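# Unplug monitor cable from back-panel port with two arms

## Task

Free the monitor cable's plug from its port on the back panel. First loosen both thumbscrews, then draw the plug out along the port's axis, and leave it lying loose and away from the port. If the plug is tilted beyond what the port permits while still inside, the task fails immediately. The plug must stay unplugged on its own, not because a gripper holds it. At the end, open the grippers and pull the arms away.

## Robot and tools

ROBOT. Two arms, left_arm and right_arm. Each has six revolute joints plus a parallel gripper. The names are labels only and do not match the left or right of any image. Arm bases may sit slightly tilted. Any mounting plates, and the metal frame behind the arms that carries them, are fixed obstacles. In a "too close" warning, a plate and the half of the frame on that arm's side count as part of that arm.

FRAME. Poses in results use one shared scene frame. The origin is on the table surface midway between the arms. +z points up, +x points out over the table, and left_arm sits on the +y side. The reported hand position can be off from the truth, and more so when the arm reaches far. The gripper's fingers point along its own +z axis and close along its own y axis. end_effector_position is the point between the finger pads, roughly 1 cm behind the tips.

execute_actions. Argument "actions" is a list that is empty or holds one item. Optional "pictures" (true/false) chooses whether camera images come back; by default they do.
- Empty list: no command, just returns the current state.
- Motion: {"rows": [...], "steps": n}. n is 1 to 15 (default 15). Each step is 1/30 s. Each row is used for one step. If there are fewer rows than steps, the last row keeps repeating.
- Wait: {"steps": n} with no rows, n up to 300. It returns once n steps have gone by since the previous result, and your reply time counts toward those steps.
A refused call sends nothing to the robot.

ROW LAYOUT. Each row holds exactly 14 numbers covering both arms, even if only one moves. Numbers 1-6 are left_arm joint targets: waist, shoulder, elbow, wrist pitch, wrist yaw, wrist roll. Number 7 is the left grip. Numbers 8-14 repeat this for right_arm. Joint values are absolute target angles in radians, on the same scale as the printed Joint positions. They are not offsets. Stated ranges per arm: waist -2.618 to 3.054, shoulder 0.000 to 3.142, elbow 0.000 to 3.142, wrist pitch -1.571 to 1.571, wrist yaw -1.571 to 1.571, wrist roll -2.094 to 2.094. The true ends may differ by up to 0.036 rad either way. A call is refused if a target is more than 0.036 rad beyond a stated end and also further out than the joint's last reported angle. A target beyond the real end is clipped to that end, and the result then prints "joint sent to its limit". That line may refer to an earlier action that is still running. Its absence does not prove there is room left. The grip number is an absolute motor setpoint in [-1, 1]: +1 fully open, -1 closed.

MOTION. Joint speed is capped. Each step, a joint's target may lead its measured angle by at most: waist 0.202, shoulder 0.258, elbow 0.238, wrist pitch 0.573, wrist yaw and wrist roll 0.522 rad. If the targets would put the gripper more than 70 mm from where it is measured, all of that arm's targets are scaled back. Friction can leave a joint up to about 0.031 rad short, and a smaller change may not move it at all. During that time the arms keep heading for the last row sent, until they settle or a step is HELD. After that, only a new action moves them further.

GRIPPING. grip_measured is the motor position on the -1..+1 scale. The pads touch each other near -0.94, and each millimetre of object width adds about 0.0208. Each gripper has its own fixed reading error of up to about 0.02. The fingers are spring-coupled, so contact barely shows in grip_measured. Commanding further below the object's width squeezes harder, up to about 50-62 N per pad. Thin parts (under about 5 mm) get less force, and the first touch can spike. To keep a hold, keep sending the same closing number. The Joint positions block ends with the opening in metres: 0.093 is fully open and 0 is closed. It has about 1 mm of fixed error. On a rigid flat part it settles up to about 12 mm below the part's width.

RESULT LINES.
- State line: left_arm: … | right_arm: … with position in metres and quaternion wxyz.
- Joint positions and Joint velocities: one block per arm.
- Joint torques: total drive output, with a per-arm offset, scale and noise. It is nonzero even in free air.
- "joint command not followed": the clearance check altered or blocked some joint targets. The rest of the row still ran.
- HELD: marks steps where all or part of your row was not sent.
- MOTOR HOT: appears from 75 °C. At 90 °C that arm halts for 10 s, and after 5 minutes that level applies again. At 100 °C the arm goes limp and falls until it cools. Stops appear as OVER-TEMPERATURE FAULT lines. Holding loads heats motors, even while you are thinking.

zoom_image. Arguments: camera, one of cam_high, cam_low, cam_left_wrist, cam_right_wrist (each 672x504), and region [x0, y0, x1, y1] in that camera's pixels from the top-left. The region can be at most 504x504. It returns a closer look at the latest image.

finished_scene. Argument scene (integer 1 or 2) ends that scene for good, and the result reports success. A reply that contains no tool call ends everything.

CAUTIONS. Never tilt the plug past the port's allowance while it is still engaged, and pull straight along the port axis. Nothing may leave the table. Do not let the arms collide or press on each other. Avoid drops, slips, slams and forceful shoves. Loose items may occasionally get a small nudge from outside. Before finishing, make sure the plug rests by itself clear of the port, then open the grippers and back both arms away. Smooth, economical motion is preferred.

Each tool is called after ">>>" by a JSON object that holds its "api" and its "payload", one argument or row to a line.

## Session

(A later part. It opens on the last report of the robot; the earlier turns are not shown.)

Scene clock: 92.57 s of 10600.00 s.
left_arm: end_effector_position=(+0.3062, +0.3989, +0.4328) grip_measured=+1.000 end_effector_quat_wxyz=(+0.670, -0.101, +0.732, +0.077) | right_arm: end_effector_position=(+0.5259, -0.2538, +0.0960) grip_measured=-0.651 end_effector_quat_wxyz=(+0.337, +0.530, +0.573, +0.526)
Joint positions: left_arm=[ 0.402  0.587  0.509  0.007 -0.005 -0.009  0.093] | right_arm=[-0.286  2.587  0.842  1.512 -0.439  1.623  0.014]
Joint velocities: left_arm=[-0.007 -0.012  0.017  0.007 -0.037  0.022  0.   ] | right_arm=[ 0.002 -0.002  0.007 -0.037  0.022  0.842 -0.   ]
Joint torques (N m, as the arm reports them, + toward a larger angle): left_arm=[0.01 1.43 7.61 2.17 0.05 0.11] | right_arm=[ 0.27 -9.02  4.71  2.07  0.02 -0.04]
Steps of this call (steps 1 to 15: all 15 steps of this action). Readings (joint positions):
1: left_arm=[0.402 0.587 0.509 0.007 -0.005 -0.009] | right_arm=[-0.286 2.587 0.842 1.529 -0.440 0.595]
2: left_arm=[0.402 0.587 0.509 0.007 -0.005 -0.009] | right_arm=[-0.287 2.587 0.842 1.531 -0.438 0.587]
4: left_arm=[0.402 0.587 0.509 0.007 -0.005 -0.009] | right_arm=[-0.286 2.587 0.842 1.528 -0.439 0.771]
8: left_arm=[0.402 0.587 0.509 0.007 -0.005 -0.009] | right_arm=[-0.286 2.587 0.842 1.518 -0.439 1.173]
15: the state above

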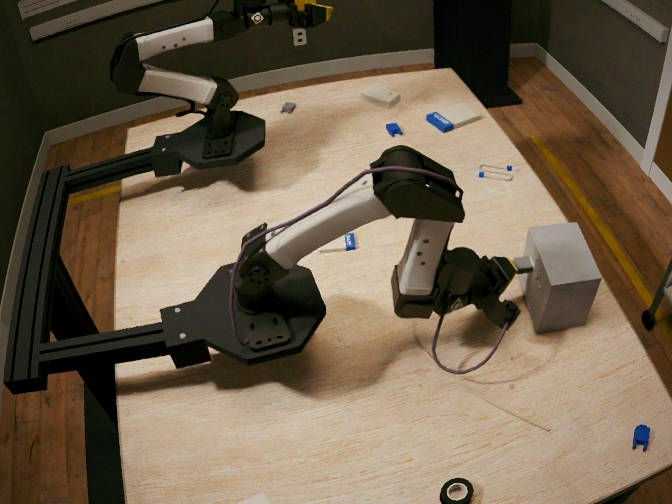

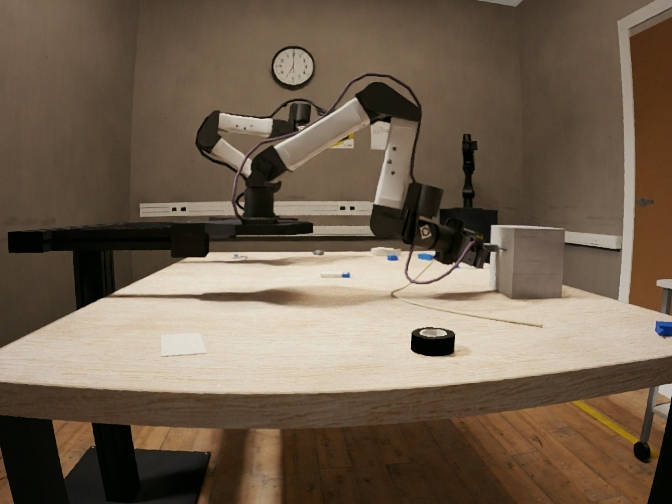

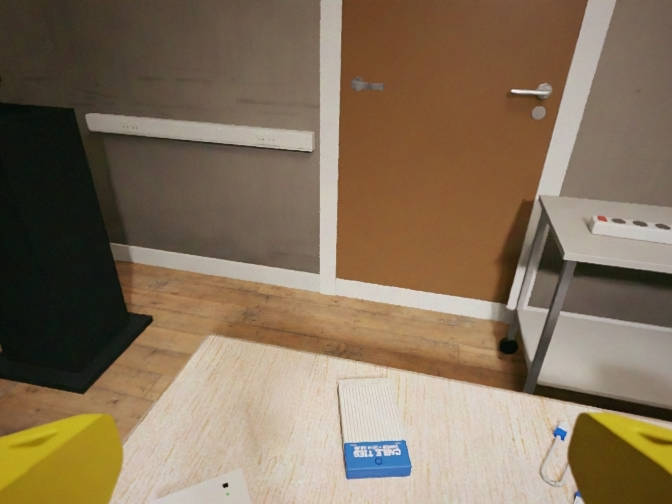

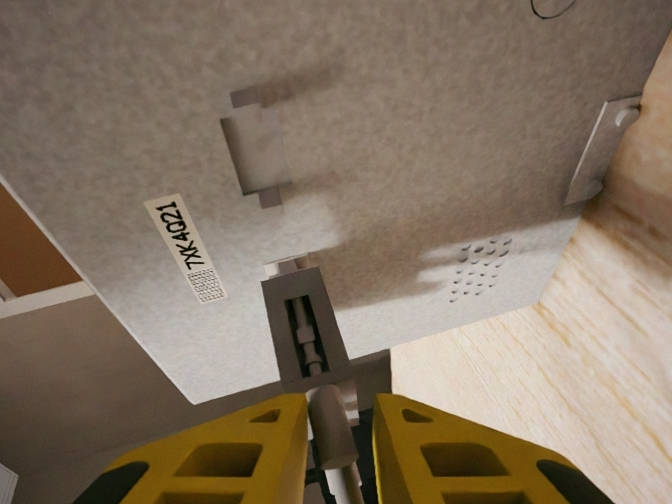

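>>> {"api": "execute_actions", "payload": {
  "actions": [
    {"rows":[[0.4,0.6,0.5,0,0,0,1,-0.283,2.585,0.855,1.53,-0.44,1.75,-0.95],[0.4,0.6,0.5,0,0,0,1,-0.283,2.585,0.855,1.54,-0.44,0.45,-0.95]]}
  ],
  "pictures": false
}}

>>> {"api": "execute_actions", "payload": {
  "actions": [
    {"rows":[[0.4,0.6,0.5,0,0,0,1,-0.283,2.585,0.855,1.54,-0.44,0.6,-0.6],[0.4,0.6,0.5,0,0,0,1,-0.283,2.585,0.855,1.525,-0.44,2.05,-0.6]]}
  ],
  "pictures": false
}}

>>> {"api": "execute_actions", "payload": {
  "actions": [
    {"rows":[[0.4,0.6,0.5,0,0,0,1,-0.283,2.585,0.855,1.53,-0.44,1.85,-0.95],[0.4,0.6,0.5,0,0,0,1,-0.283,2.585,0.855,1.54,-0.44,0.45,-0.95]]}
  ],
  "pictures": false
}}

>>> {"api": "execute_actions", "payload": {
  "actions": [
    {"rows":[[0.4,0.6,0.5,0,0,0,1,-0.283,2.585,0.855,1.54,-0.44,0.6,-0.6],[0.4,0.6,0.5,0,0,0,1,-0.283,2.585,0.855,1.525,-0.44,2.05,-0.6]]}
  ],
  "pictures": false
}}

>>> {"api": "execute_actions", "payload": {
  "actions": [
    {"rows":[[0.4,0.6,0.5,0,0,0,1,-0.283,2.585,0.855,1.53,-0.44,1.85,-0.95],[0.4,0.6,0.5,0,0,0,1,-0.283,2.585,0.855,1.54,-0.44,0.45,-0.95]]}
  ],
  "pictures": false
}}

>>> {"api": "execute_actions", "payload": {
  "actions": [
    {"rows":[[0.4,0.6,0.5,0,0,0,1,-0.283,2.585,0.855,1.54,-0.44,0.6,-0.6],[0.4,0.6,0.5,0,0,0,1,-0.283,2.585,0.855,1.525,-0.44,2.05,-0.6]]}
  ],
  "pictures": false
}}

>>> {"api": "execute_actions", "payload": {
  "actions": [
    {"rows":[[0.4,0.6,0.5,0,0,0,1,-0.283,2.585,0.855,1.53,-0.44,1.85,-0.95],[0.4,0.6,0.5,0,0,0,1,-0.283,2.585,0.855,1.54,-0.44,0.45,-0.95]]}
  ],
  "pictures": false
}}

>>> {"api": "execute_actions", "payload": {
  "actions": [
    {"rows":[[0.4,0.6,0.5,0,0,0,1,-0.283,2.585,0.855,1.54,-0.44,0.6,-0.6],[0.4,0.6,0.5,0,0,0,1,-0.283,2.585,0.855,1.525,-0.44,2.05,-0.6]]}
  ],
  "pictures": false
}}

>>> {"api": "execute_actions", "payload": {
  "actions": [
    {"rows":[[0.4,0.6,0.5,0,0,0,1,-0.283,2.585,0.855,1.53,-0.44,1.85,-0.95],[0.4,0.6,0.5,0,0,0,1,-0.283,2.585,0.855,1.54,-0.44,0.45,-0.95]]}
  ],
  "pictures": false
}}

>>> {"api": "execute_actions", "payload": {
  "actions": [
    {"rows":[[0.4,0.6,0.5,0,0,0,1,-0.283,2.585,0.855,1.54,-0.44,0.6,-0.6],[0.4,0.6,0.5,0,0,0,1,-0.283,2.585,0.855,1.525,-0.44,2.05,-0.6]]}
  ],
  "pictures": false
}}

>>> {"api": "execute_actions", "payload": {
  "actions": [
    {"rows":[[0.4,0.6,0.5,0,0,0,1,-0.283,2.585,0.855,1.53,-0.44,1.85,-0.95],[0.4,0.6,0.5,0,0,0,1,-0.283,2.585,0.855,1.54,-0.44,0.45,-0.95]]}
  ],
  "pictures": false
}}

>>> {"api": "execute_actions", "payload": {
  "actions": [
    {"rows":[[0.4,0.6,0.5,0,0,0,1,-0.283,2.585,0.855,1.54,-0.44,0.6,-0.6],[0.4,0.6,0.5,0,0,0,1,-0.283,2.585,0.855,1.525,-0.44,2.05,-0.6]]}
  ],
  "pictures": false
}}

>>> {"api": "execute_actions", "payload": {
  "actions": [
    {"rows":[[0.4,0.6,0.5,0,0,0,1,-0.283,2.585,0.855,1.53,-0.44,1.85,-0.95],[0.4,0.6,0.5,0,0,0,1,-0.283,2.585,0.855,1.54,-0.44,0.45,-0.95]]}
  ],
  "pictures": false
}}

>>> {"api": "execute_actions", "payload": {
  "actions": [
    {"rows":[[0.4,0.6,0.5,0,0,0,1,-0.283,2.585,0.855,1.54,-0.44,0.6,-0.6],[0.4,0.6,0.5,0,0,0,1,-0.283,2.585,0.855,1.525,-0.44,2.05,-0.6]]}
  ],
  "pictures": false
}}

>>> {"api": "execute_actions", "payload": {
  "actions": [
    {"rows":[[0.4,0.6,0.5,0,0,0,1,-0.283,2.585,0.855,1.53,-0.44,1.85,-0.95],[0.4,0.6,0.5,0,0,0,1,-0.283,2.585,0.855,1.54,-0.44,0.45,-0.95]]}
  ],
  "pictures": false
}}

>>> {"api": "execute_actions", "payload": {
  "actions": [
    {"rows":[[0.4,0.6,0.5,0,0,0,1,-0.283,2.585,0.855,1.54,-0.44,0.6,-0.6],[0.4,0.6,0.5,0,0,0,1,-0.283,2.585,0.855,1.525,-0.44,1.85,-0.6]]}
  ]
}}

>>> {"api": "zoom_image", "payload": {
  "camera": "cam_right_wrist",
  "region": [230,240,450,500]
}}

Scene clock: 116.33 s of 10600.00 s.
left_arm: end_effector_position=(+0.3062, +0.3989, +0.4328) grip_measured=+1.000 end_effector_quat_wxyz=(+0.670, -0.101, +0.732, +0.077) | right_arm: end_effector_position=(+0.5265, -0.2535, +0.0992) grip_measured=-0.935 end_effector_quat_wxyz=(+0.555, +0.182, +0.755, +0.298)
Joint positions: left_arm=[ 0.402  0.587  0.509  0.007 -0.005 -0.009  0.093] | right_arm=[-0.286  2.587  0.842  1.527 -0.442  0.612  0.   ]
Joint velocities: left_arm=[ 0.017 -0.002  0.012  0.007  0.051 -0.022  0.   ] | right_arm=[-0.017  0.012  0.002  0.037 -0.037 -0.784 -0.002]
Joint torques (N m, as the arm reports them, + toward a larger angle): left_arm=[-0.01  1.26  7.65  2.19  0.04  0.15] | right_arm=[ 0.03 -9.68  4.95  2.21  0.1  -0.64]
Steps of this call (steps 1 to 30: the robot went on to your last target; steps 31 to 90: nothing new was sent; then 20.27 s passed at rest; steps 91 to 105: all 15 steps of this action). Readings (joint positions):
91: left_arm=[0.402 0.587 0.509 0.007 -0.005 -0.009] | right_arm=[-0.286 2.587 0.842 1.516 -0.438 1.746]
92: left_arm=[0.402 0.587 0.509 0.007 -0.005 -0.009] | right_arm=[-0.286 2.587 0.842 1.521 -0.438 1.662]
94: left_arm=[0.402 0.587 0.509 0.007 -0.005 -0.009] | right_arm=[-0.286 2.587 0.842 1.523 -0.438 1.461]
98: left_arm=[0.402 0.587 0.509 0.007 -0.005 -0.009] | right_arm=[-0.286 2.587 0.842 1.523 -0.439 1.066]
105: the state above

Scene clock: 116.83 s of 10600.00 s.
left_arm: end_effector_position=(+0.3062, +0.3989, +0.4328) grip_measured=+1.000 end_effector_quat_wxyz=(+0.670, -0.101, +0.732, +0.077) | right_arm: end_effector_position=(+0.5269, -0.2544, +0.0992) grip_measured=-0.601 end_effector_quat_wxyz=(+0.276, +0.591, +0.504, +0.566)
Joint positions: left_arm=[ 0.402  0.587  0.509  0.007 -0.005 -0.009  0.093] | right_arm=[-0.287  2.587  0.843  1.526 -0.438  1.863  0.016]
Joint velocities: left_arm=[ 0.007 -0.017 -0.002 -0.095 -0.007 -0.037  0.   ] | right_arm=[-0.007  0.012  0.002 -0.007 -0.007  1.165 -0.   ]
Joint torques (N m, as the arm reports them, + toward a larger angle): left_arm=[-0.12  1.35  7.73  2.18  0.03  0.12] | right_arm=[-0.07 -9.8   4.71  2.13  0.06 -0.05]
Steps of this call (steps 1 to 15: all 15 steps of this action). Readings (joint positions):
1: left_arm=[0.402 0.587 0.509 0.007 -0.005 -0.009] | right_arm=[-0.286 2.587 0.842 1.529 -0.439 0.608]
2: left_arm=[0.402 0.587 0.509 0.007 -0.005 -0.009] | right_arm=[-0.287 2.587 0.843 1.531 -0.438 0.693]
4: left_arm=[0.402 0.587 0.509 0.007 -0.005 -0.009] | right_arm=[-0.287 2.587 0.843 1.528 -0.438 0.894]
8: left_arm=[0.402 0.587 0.509 0.007 -0.005 -0.009] | right_arm=[-0.287 2.587 0.843 1.527 -0.438 1.296]
15: the state above

Scene clock: 117.33 s of 10600.00 s.
left_arm: end_effector_position=(+0.3062, +0.3989, +0.4328) grip_measured=+1.000 end_effector_quat_wxyz=(+0.670, -0.101, +0.732, +0.077) | right_arm: end_effector_position=(+0.5267, -0.2534, +0.0987) grip_measured=-0.935 end_effector_quat_wxyz=(+0.548, +0.198, +0.751, +0.310)
Joint positions: left_arm=[ 0.402  0.587  0.509  0.007 -0.005 -0.009  0.093] | right_arm=[-0.286  2.588  0.843  1.525 -0.443  0.653  0.   ]
Joint velocities: left_arm=[-0.007  0.002 -0.012 -0.051 -0.037  0.007  0.   ] | right_arm=[-0.032  0.007  0.002  0.037 -0.007 -0.989  0.   ]
Joint torques (N m, as the arm reports them, + toward a larger angle): left_arm=[-0.03  1.34  7.63  2.16  0.06  0.13] | right_arm=[ 0.27 -9.67  4.51  2.16  0.09 -0.65]
Steps of this call (steps 1 to 15: all 15 steps of this action). Readings (joint positions):
1: left_arm=[0.402 0.587 0.509 0.007 -0.005 -0.009] | right_arm=[-0.287 2.587 0.843 1.524 -0.439 1.868]
2: left_arm=[0.402 0.587 0.509 0.007 -0.005 -0.009] | right_arm=[-0.286 2.588 0.843 1.522 -0.439 1.784]
4: left_arm=[0.402 0.587 0.509 0.007 -0.005 -0.009] | right_arm=[-0.286 2.588 0.843 1.523 -0.439 1.583]
8: left_arm=[0.402 0.587 0.509 0.007 -0.005 -0.009] | right_arm=[-0.286 2.588 0.843 1.524 -0.440 1.186]
15: the state above

Scene clock: 117.83 s of 10600.00 s.
left_arm: end_effector_position=(+0.3062, +0.3989, +0.4328) grip_measured=+1.000 end_effector_quat_wxyz=(+0.670, -0.101, +0.732, +0.077) | right_arm: end_effector_position=(+0.5269, -0.2544, +0.0987) grip_measured=-0.601 end_effector_quat_wxyz=(+0.272, +0.594, +0.500, +0.568)
Joint positions: left_arm=[ 0.402  0.587  0.509  0.007 -0.005 -0.009  0.093] | right_arm=[-0.287  2.588  0.844  1.525 -0.438  1.877  0.016]
Joint velocities: left_arm=[-0.007 -0.002 -0.007  0.022 -0.007 -0.022  0.   ] | right_arm=[-0.012 -0.007 -0.012 -0.037 -0.081  1.165 -0.   ]
Joint torques (N m, as the arm reports them, + toward a larger angle): left_arm=[-0.01  1.26  7.55  2.19  0.05  0.12] | right_arm=[ 0.06 -9.78  4.46  2.08  0.03 -0.08]
Steps of this call (steps 1 to 15: all 15 steps of this action). Readings (joint positions):
1: left_arm=[0.402 0.587 0.509 0.007 -0.005 -0.009] | right_arm=[-0.286 2.588 0.843 1.527 -0.439 0.643]
2: left_arm=[0.402 0.587 0.509 0.007 -0.005 -0.009] | right_arm=[-0.287 2.588 0.844 1.530 -0.438 0.725]
4: left_arm=[0.402 0.587 0.509 0.007 -0.005 -0.009] | right_arm=[-0.287 2.588 0.844 1.528 -0.438 0.927]
8: left_arm=[0.402 0.587 0.509 0.007 -0.005 -0.009] | right_arm=[-0.287 2.588 0.844 1.526 -0.438 1.329]
15: the state above

Scene clock: 118.33 s of 10600.00 s.
left_arm: end_effector_position=(+0.3062, +0.3989, +0.4328) grip_measured=+1.000 end_effector_quat_wxyz=(+0.670, -0.101, +0.732, +0.077) | right_arm: end_effector_position=(+0.5268, -0.2535, +0.0988) grip_measured=-0.935 end_effector_quat_wxyz=(+0.548, +0.199, +0.751, +0.311)
Joint positions: left_arm=[ 0.402  0.587  0.509  0.007 -0.005 -0.009  0.093] | right_arm=[-0.286  2.588  0.844  1.525 -0.443  0.656  0.   ]
Joint velocities: left_arm=[ 0.002  0.002  0.017 -0.007 -0.037  0.037  0.   ] | right_arm=[-0.017 -0.002 -0.002 -0.007  0.007 -1.092  0.   ]
Joint torques (N m, as the arm reports them, + toward a larger angle): left_arm=[-0.04  1.39  7.6   2.16  0.04  0.13] | right_arm=[  0.14 -10.03   4.66   2.2    0.15  -0.7 ]
Steps of this call (steps 1 to 15: all 15 steps of this action). Readings (joint positions):
1: left_arm=[0.402 0.587 0.509 0.007 -0.005 -0.009] | right_arm=[-0.287 2.588 0.844 1.523 -0.438 1.879]
2: left_arm=[0.402 0.587 0.509 0.007 -0.005 -0.009] | right_arm=[-0.286 2.588 0.844 1.522 -0.438 1.795]
4: left_arm=[0.402 0.587 0.509 0.007 -0.005 -0.009] | right_arm=[-0.286 2.588 0.844 1.523 -0.438 1.594]
8: left_arm=[0.402 0.587 0.509 0.007 -0.005 -0.009] | right_arm=[-0.286 2.588 0.844 1.524 -0.440 1.196]
15: the state above

Scene clock: 118.83 s of 10600.00 s.
left_arm: end_effector_position=(+0.3062, +0.3989, +0.4328) grip_measured=+1.000 end_effector_quat_wxyz=(+0.670, -0.101, +0.732, +0.077) | right_arm: end_effector_position=(+0.5272, -0.2544, +0.0989) grip_measured=-0.601 end_effector_quat_wxyz=(+0.272, +0.594, +0.500, +0.568)
Joint positions: left_arm=[ 0.402  0.587  0.509  0.007 -0.005 -0.009  0.093] | right_arm=[-0.287  2.588  0.844  1.525 -0.438  1.878  0.016]
Joint velocities: left_arm=[-0.007 -0.012  0.002 -0.022 -0.022 -0.051  0.   ] | right_arm=[ 0.002 -0.022 -0.002 -0.007 -0.022  1.033  0.001]
Joint torques (N m, as the arm reports them, + toward a larger angle): left_arm=[-0.03  1.36  7.61  2.19  0.05  0.16] | right_arm=[ 0.37 -9.61  4.68  2.04  0.08 -0.02]
Steps of this call (steps 1 to 15: all 15 steps of this action). Readings (joint positions):
1: left_arm=[0.402 0.587 0.509 0.007 -0.005 -0.009] | right_arm=[-0.286 2.588 0.844 1.527 -0.439 0.645]
2: left_arm=[0.402 0.587 0.509 0.007 -0.005 -0.009] | right_arm=[-0.287 2.588 0.844 1.530 -0.438 0.728]
4: left_arm=[0.402 0.587 0.509 0.007 -0.005 -0.009] | right_arm=[-0.287 2.588 0.844 1.527 -0.438 0.930]
8: left_arm=[0.402 0.587 0.509 0.007 -0.005 -0.009] | right_arm=[-0.287 2.588 0.844 1.526 -0.438 1.332]
15: the state above

Scene clock: 119.33 s of 10600.00 s.
left_arm: end_effector_position=(+0.3062, +0.3989, +0.4328) grip_measured=+1.000 end_effector_quat_wxyz=(+0.670, -0.101, +0.732, +0.077) | right_arm: end_effector_position=(+0.5270, -0.2534, +0.0989) grip_measured=-0.935 end_effector_quat_wxyz=(+0.548, +0.199, +0.751, +0.311)
Joint positions: left_arm=[ 0.402  0.587  0.509  0.007 -0.005 -0.009  0.093] | right_arm=[-0.286  2.588  0.844  1.525 -0.443  0.657  0.   ]
Joint velocities: left_arm=[-0.002  0.007 -0.002 -0.022 -0.007 -0.051  0.   ] | right_arm=[ 0.002 -0.007 -0.002  0.022 -0.007 -1.062 -0.   ]
Joint torques (N m, as the arm reports them, + toward a larger angle): left_arm=[-0.07  1.38  7.65  2.17  0.04  0.14] | right_arm=[ 0.2  -9.83  4.75  2.19  0.06 -0.72]
Steps of this call (steps 1 to 15: all 15 steps of this action). Readings (joint positions):
1: left_arm=[0.402 0.587 0.509 0.007 -0.005 -0.009] | right_arm=[-0.287 2.588 0.844 1.523 -0.439 1.880]
2: left_arm=[0.402 0.587 0.509 0.007 -0.005 -0.009] | right_arm=[-0.286 2.588 0.844 1.522 -0.438 1.795]
4: left_arm=[0.402 0.587 0.509 0.007 -0.005 -0.009] | right_arm=[-0.286 2.588 0.844 1.523 -0.439 1.594]
8: left_arm=[0.402 0.587 0.509 0.007 -0.005 -0.009] | right_arm=[-0.286 2.588 0.844 1.523 -0.441 1.197]
15: the state above

Scene clock: 119.83 s of 10600.00 s.
left_arm: end_effector_position=(+0.3062, +0.3989, +0.4328) grip_measured=+1.000 end_effector_quat_wxyz=(+0.670, -0.101, +0.732, +0.077) | right_arm: end_effector_position=(+0.5271, -0.2543, +0.0989) grip_measured=-0.601 end_effector_quat_wxyz=(+0.272, +0.594, +0.500, +0.568)
Joint positions: left_arm=[ 0.402  0.587  0.509  0.007 -0.005 -0.009  0.093] | right_arm=[-0.287  2.588  0.844  1.525 -0.439  1.878  0.016]
Joint velocities: left_arm=[-0.007  0.002 -0.002 -0.007  0.007 -0.051  0.   ] | right_arm=[-0.002 -0.012  0.007  0.022  0.007  1.033  0.   ]
Joint torques (N m, as the arm reports them, + toward a larger angle): left_arm=[-0.08  1.42  7.76  2.2   0.05  0.13] | right_arm=[ 0.18 -9.8   4.63  2.09  0.05 -0.04]
Steps of this call (steps 1 to 15: all 15 steps of this action). Readings (joint positions):
1: left_arm=[0.402 0.587 0.509 0.007 -0.005 -0.009] | right_arm=[-0.286 2.588 0.844 1.527 -0.440 0.645]
2: left_arm=[0.402 0.587 0.509 0.007 -0.005 -0.009] | right_arm=[-0.287 2.588 0.844 1.530 -0.439 0.728]
4: left_arm=[0.402 0.587 0.509 0.007 -0.005 -0.009] | right_arm=[-0.287 2.588 0.844 1.527 -0.439 0.930]
8: left_arm=[0.402 0.587 0.509 0.007 -0.005 -0.009] | right_arm=[-0.287 2.588 0.844 1.526 -0.439 1.332]
15: the state above

Scene clock: 120.33 s of 10600.00 s.
left_arm: end_effector_position=(+0.3062, +0.3989, +0.4328) grip_measured=+1.000 end_effector_quat_wxyz=(+0.670, -0.101, +0.732, +0.077) | right_arm: end_effector_position=(+0.5269, -0.2534, +0.0988) grip_measured=-0.935 end_effector_quat_wxyz=(+0.548, +0.199, +0.751, +0.311)
Joint positions: left_arm=[ 0.402  0.587  0.509  0.007 -0.005 -0.009  0.093] | right_arm=[-0.286  2.589  0.844  1.525 -0.443  0.657  0.   ]
Joint velocities: left_arm=[ 0.007 -0.002 -0.012 -0.022 -0.051  0.037  0.   ] | right_arm=[-0.022 -0.032  0.002  0.066  0.022 -1.033 -0.   ]
Joint torques (N m, as the arm reports them, + toward a larger angle): left_arm=[-0.09  1.38  7.63  2.16  0.05  0.12] | right_arm=[ 0.31 -9.9   4.65  2.25  0.19 -0.68]
Steps of this call (steps 1 to 15: all 15 steps of this action). Readings (joint positions):
1: left_arm=[0.402 0.587 0.509 0.007 -0.005 -0.009] | right_arm=[-0.287 2.588 0.844 1.523 -0.439 1.880]
2: left_arm=[0.402 0.587 0.509 0.007 -0.005 -0.009] | right_arm=[-0.286 2.589 0.844 1.522 -0.439 1.795]
4: left_arm=[0.402 0.587 0.509 0.007 -0.005 -0.009] | right_arm=[-0.286 2.589 0.844 1.523 -0.439 1.594]
8: left_arm=[0.402 0.587 0.509 0.007 -0.005 -0.009] | right_arm=[-0.286 2.589 0.844 1.524 -0.441 1.197]
15: the state above

Scene clock: 120.83 s of 10600.00 s.
left_arm: end_effector_position=(+0.3062, +0.3989, +0.4328) grip_measured=+1.000 end_effector_quat_wxyz=(+0.670, -0.101, +0.732, +0.077) | right_arm: end_effector_position=(+0.5272, -0.2544, +0.0988) grip_measured=-0.601 end_effector_quat_wxyz=(+0.272, +0.594, +0.500, +0.568)
Joint positions: left_arm=[ 0.402  0.587  0.509  0.007 -0.005 -0.009  0.093] | right_arm=[-0.287  2.589  0.845  1.525 -0.438  1.878  0.016]
Joint velocities: left_arm=[-0.007 -0.002 -0.007  0.037  0.007 -0.081  0.   ] | right_arm=[ 0.012  0.012 -0.022 -0.037 -0.022  1.092  0.   ]
Joint torques (N m, as the arm reports them, + toward a larger angle): left_arm=[0.02 1.32 7.6  2.18 0.04 0.11] | right_arm=[ 0.25 -9.93  4.52  2.11  0.03 -0.05]
Steps of this call (steps 1 to 15: all 15 steps of this action). Readings (joint positions):
1: left_arm=[0.402 0.587 0.509 0.007 -0.005 -0.009] | right_arm=[-0.286 2.589 0.844 1.527 -0.440 0.645]
2: left_arm=[0.402 0.587 0.509 0.007 -0.005 -0.009] | right_arm=[-0.287 2.589 0.845 1.530 -0.438 0.729]
4: left_arm=[0.402 0.587 0.509 0.007 -0.005 -0.009] | right_arm=[-0.287 2.589 0.845 1.528 -0.438 0.930]
8: left_arm=[0.402 0.587 0.509 0.007 -0.005 -0.009] | right_arm=[-0.287 2.589 0.845 1.526 -0.438 1.332]
15: the state above

Scene clock: 121.33 s of 10600.00 s.
left_arm: end_effector_position=(+0.3062, +0.3989, +0.4328) grip_measured=+1.000 end_effector_quat_wxyz=(+0.670, -0.101, +0.732, +0.077) | right_arm: end_effector_position=(+0.5270, -0.2535, +0.0987) grip_measured=-0.935 end_effector_quat_wxyz=(+0.548, +0.199, +0.751, +0.311)
Joint positions: left_arm=[ 0.402  0.587  0.509  0.007 -0.005 -0.009  0.093] | right_arm=[-0.286  2.589  0.845  1.525 -0.443  0.657  0.   ]
Joint velocities: left_arm=[ 0.017 -0.002  0.002  0.022 -0.022 -0.037  0.   ] | right_arm=[-0.017  0.012 -0.007  0.051 -0.007 -1.121  0.   ]
Joint torques (N m, as the arm reports them, + toward a larger angle): left_arm=[-0.08  1.35  7.8   2.17  0.03  0.12] | right_arm=[  0.16 -10.03   4.46   2.15  -0.01  -0.73]
Steps of this call (steps 1 to 15: all 15 steps of this action). Readings (joint positions):
1: left_arm=[0.402 0.587 0.509 0.007 -0.005 -0.009] | right_arm=[-0.287 2.589 0.845 1.523 -0.439 1.880]
2: left_arm=[0.402 0.587 0.509 0.007 -0.005 -0.009] | right_arm=[-0.286 2.589 0.845 1.522 -0.439 1.795]
4: left_arm=[0.402 0.587 0.509 0.007 -0.005 -0.009] | right_arm=[-0.286 2.589 0.845 1.523 -0.439 1.594]
8: left_arm=[0.402 0.587 0.509 0.007 -0.005 -0.009] | right_arm=[-0.286 2.589 0.845 1.524 -0.441 1.196]
15: the state above

Scene clock: 121.83 s of 10600.00 s.
left_arm: end_effector_position=(+0.3062, +0.3989, +0.4328) grip_measured=+1.000 end_effector_quat_wxyz=(+0.670, -0.101, +0.732, +0.077) | right_arm: end_effector_position=(+0.5274, -0.2544, +0.0988) grip_measured=-0.601 end_effector_quat_wxyz=(+0.272, +0.594, +0.500, +0.568)
Joint positions: left_arm=[ 0.402  0.587  0.509  0.007 -0.005 -0.009  0.093] | right_arm=[-0.287  2.589  0.845  1.525 -0.438  1.878  0.016]
Joint velocities: left_arm=[-0.007  0.002 -0.022 -0.022  0.007  0.007  0.   ] | right_arm=[-0.002  0.007 -0.027 -0.081 -0.007  1.121 -0.   ]
Joint torques (N m, as the arm reports them, + toward a larger angle): left_arm=[-0.11  1.33  7.57  2.21  0.04  0.1 ] | right_arm=[ 0.12 -9.89  4.52  2.06  0.02 -0.11]
Steps of this call (steps 1 to 15: all 15 steps of this action). Readings (joint positions):
1: left_arm=[0.402 0.587 0.509 0.007 -0.005 -0.009] | right_arm=[-0.286 2.589 0.845 1.527 -0.440 0.646]
2: left_arm=[0.402 0.587 0.509 0.007 -0.005 -0.009] | right_arm=[-0.287 2.589 0.845 1.530 -0.438 0.729]
4: left_arm=[0.402 0.587 0.509 0.007 -0.005 -0.009] | right_arm=[-0.287 2.589 0.845 1.528 -0.438 0.930]
8: left_arm=[0.402 0.587 0.509 0.007 -0.005 -0.009] | right_arm=[-0.287 2.589 0.845 1.526 -0.438 1.332]
15: the state above

Scene clock: 122.33 s of 10600.00 s.
left_arm: end_effector_position=(+0.3062, +0.3989, +0.4328) grip_measured=+1.000 end_effector_quat_wxyz=(+0.670, -0.101, +0.732, +0.077) | right_arm: end_effector_position=(+0.5272, -0.2534, +0.0989) grip_measured=-0.935 end_effector_quat_wxyz=(+0.548, +0.199, +0.750, +0.312)
Joint positions: left_arm=[ 0.402  0.587  0.509  0.007 -0.005 -0.009  0.093] | right_arm=[-0.286  2.589  0.845  1.525 -0.443  0.658  0.   ]
Joint velocities: left_arm=[-0.002 -0.002 -0.012 -0.007  0.022 -0.007  0.   ] | right_arm=[-0.022 -0.022  0.007 -0.066 -0.051 -1.018 -0.001]
Joint torques (N m, as the arm reports them, + toward a larger angle): left_arm=[0.   1.38 7.66 2.17 0.06 0.14] | right_arm=[  0.2  -10.12   4.24   2.24   0.06  -0.65]
Steps of this call (steps 1 to 15: all 15 steps of this action). Readings (joint positions):
1: left_arm=[0.402 0.587 0.509 0.007 -0.005 -0.009] | right_arm=[-0.287 2.589 0.845 1.523 -0.439 1.880]
2: left_arm=[0.402 0.587 0.509 0.007 -0.005 -0.009] | right_arm=[-0.286 2.589 0.845 1.522 -0.439 1.795]
4: left_arm=[0.402 0.587 0.509 0.007 -0.005 -0.009] | right_arm=[-0.286 2.589 0.845 1.523 -0.439 1.594]
8: left_arm=[0.402 0.587 0.509 0.007 -0.005 -0.009] | right_arm=[-0.286 2.589 0.845 1.524 -0.441 1.196]
15: the state above

Scene clock: 122.83 s of 10600.00 s.
left_arm: end_effector_position=(+0.3062, +0.3989, +0.4328) grip_measured=+1.000 end_effector_quat_wxyz=(+0.670, -0.101, +0.732, +0.077) | right_arm: end_effector_position=(+0.5274, -0.2544, +0.0988) grip_measured=-0.601 end_effector_quat_wxyz=(+0.272, +0.594, +0.500, +0.568)
Joint positions: left_arm=[ 0.402  0.587  0.509  0.007 -0.005 -0.009  0.093] | right_arm=[-0.287  2.589  0.845  1.525 -0.439  1.878  0.016]
Joint velocities: left_arm=[ 0.002 -0.002  0.012 -0.051  0.11  -0.037  0.   ] | right_arm=[-0.012 -0.017  0.007 -0.095 -0.022  1.092 -0.   ]
Joint torques (N m, as the arm reports them, + toward a larger angle): left_arm=[-0.01  1.27  7.62  2.18  0.03  0.13] | right_arm=[ 0.21 -9.77  4.09  2.15  0.01 -0.09]
Steps of this call (steps 1 to 15: all 15 steps of this action). Readings (joint positions):
1: left_arm=[0.402 0.587 0.509 0.007 -0.005 -0.009] | right_arm=[-0.286 2.589 0.845 1.527 -0.440 0.646]
2: left_arm=[0.402 0.587 0.509 0.007 -0.005 -0.009] | right_arm=[-0.287 2.589 0.845 1.531 -0.439 0.729]
4: left_arm=[0.402 0.587 0.509 0.007 -0.005 -0.009] | right_arm=[-0.287 2.589 0.845 1.528 -0.439 0.931]
8: left_arm=[0.402 0.587 0.509 0.007 -0.005 -0.009] | right_arm=[-0.287 2.589 0.845 1.526 -0.439 1.333]
15: the state above

Scene clock: 123.33 s of 10600.00 s.
left_arm: end_effector_position=(+0.3062, +0.3989, +0.4328) grip_measured=+1.000 end_effector_quat_wxyz=(+0.670, -0.101, +0.732, +0.077) | right_arm: end_effector_position=(+0.5272, -0.2537, +0.0988) grip_measured=-0.935 end_effector_quat_wxyz=(+0.548, +0.199, +0.750, +0.311)
Joint positions: left_arm=[ 0.402  0.587  0.509  0.007 -0.005 -0.009  0.093] | right_arm=[-0.287  2.589  0.845  1.525 -0.443  0.657  0.   ]
Joint velocities: left_arm=[ 0.002 -0.002 -0.007 -0.007 -0.066  0.037  0.   ] | right_arm=[ 0.002 -0.002  0.032 -0.066 -0.051 -1.033 -0.001]
Joint torques (N m, as the arm reports them, + toward a larger angle): left_arm=[-0.05  1.22  7.72  2.18  0.05  0.13] | right_arm=[  0.14 -10.03   4.16   2.17   0.11  -0.71]
Steps of this call (steps 1 to 15: all 15 steps of this action). Readings (joint positions):
1: left_arm=[0.402 0.587 0.509 0.007 -0.005 -0.009] | right_arm=[-0.287 2.589 0.845 1.523 -0.439 1.880]
2: left_arm=[0.402 0.587 0.509 0.007 -0.005 -0.009] | right_arm=[-0.287 2.589 0.845 1.523 -0.439 1.796]
4: left_arm=[0.402 0.587 0.509 0.007 -0.005 -0.009] | right_arm=[-0.287 2.589 0.845 1.523 -0.439 1.594]
8: left_arm=[0.402 0.587 0.509 0.007 -0.005 -0.009] | right_arm=[-0.287 2.589 0.845 1.524 -0.441 1.196]
15: the state above

Scene clock: 123.83 s of 10600.00 s.
left_arm: end_effector_position=(+0.3062, +0.3989, +0.4328) grip_measured=+1.000 end_effector_quat_wxyz=(+0.670, -0.101, +0.732, +0.077) | right_arm: end_effector_position=(+0.5275, -0.2544, +0.0990) grip_measured=-0.601 end_effector_quat_wxyz=(+0.311, +0.558, +0.540, +0.548)
Joint positions: left_arm=[ 0.402  0.587  0.509  0.007 -0.005 -0.009  0.093] | right_arm=[-0.287  2.589  0.846  1.526 -0.439  1.739  0.016]
Joint velocities: left_arm=[-0.002 -0.007 -0.002 -0.007  0.007 -0.051  0.   ] | right_arm=[-0.007  0.002  0.007  0.007 -0.007  0.784 -0.001]
Joint torques (N m, as the arm reports them, + toward a larger angle): left_arm=[0.08 1.31 7.72 2.18 0.06 0.15] | right_arm=[  0.38 -10.03   4.33   2.14   0.04  -0.08]
Steps of this call (steps 1 to 15: all 15 steps of this action). Readings (joint positions):
1: left_arm=[0.402 0.587 0.509 0.007 -0.005 -0.009] | right_arm=[-0.287 2.589 0.845 1.527 -0.440 0.646]
2: left_arm=[0.402 0.587 0.509 0.007 -0.005 -0.009] | right_arm=[-0.287 2.589 0.846 1.531 -0.439 0.729]
4: left_arm=[0.402 0.587 0.509 0.007 -0.005 -0.009] | right_arm=[-0.287 2.589 0.846 1.528 -0.439 0.930]
8: left_arm=[0.402 0.587 0.509 0.007 -0.005 -0.009] | right_arm=[-0.287 2.589 0.846 1.527 -0.439 1.333]
15: the state above

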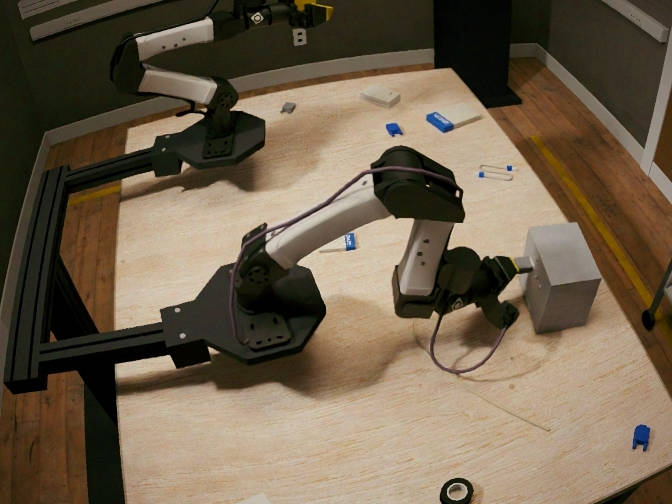

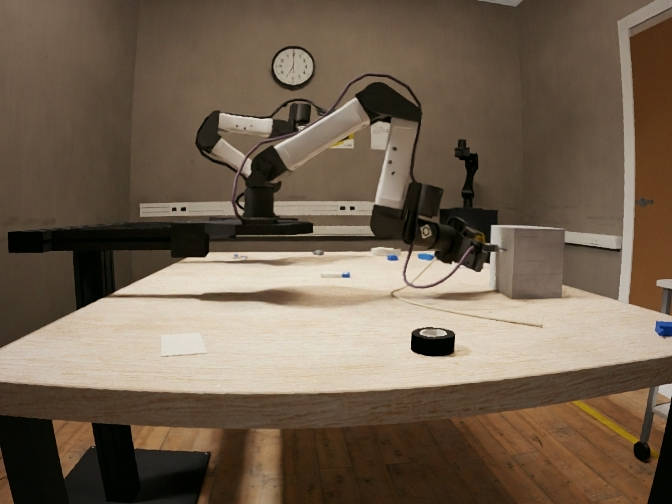

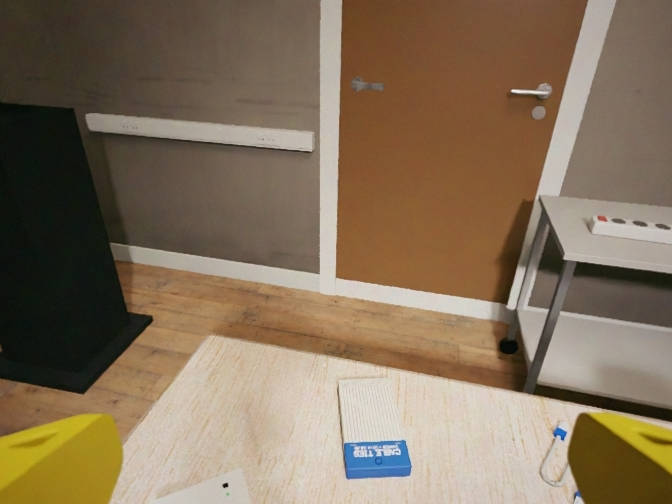

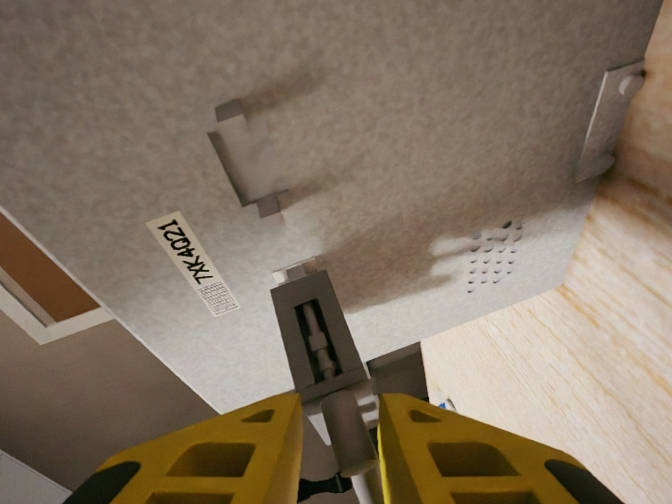

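Region (230, 240, 450, 500) of cam_right_wrist's 672x504 image, scaled by 1.938, with more detail than that image has; it fills the left 426 columns of this view, and the rest is white.

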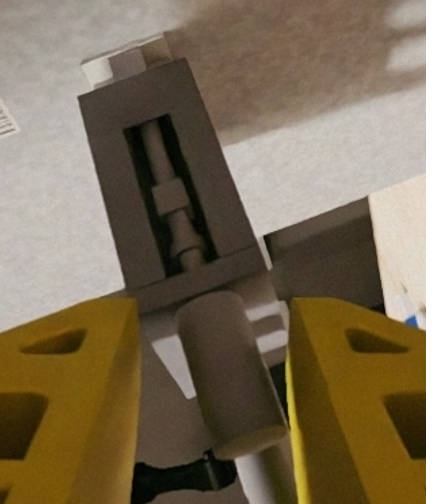

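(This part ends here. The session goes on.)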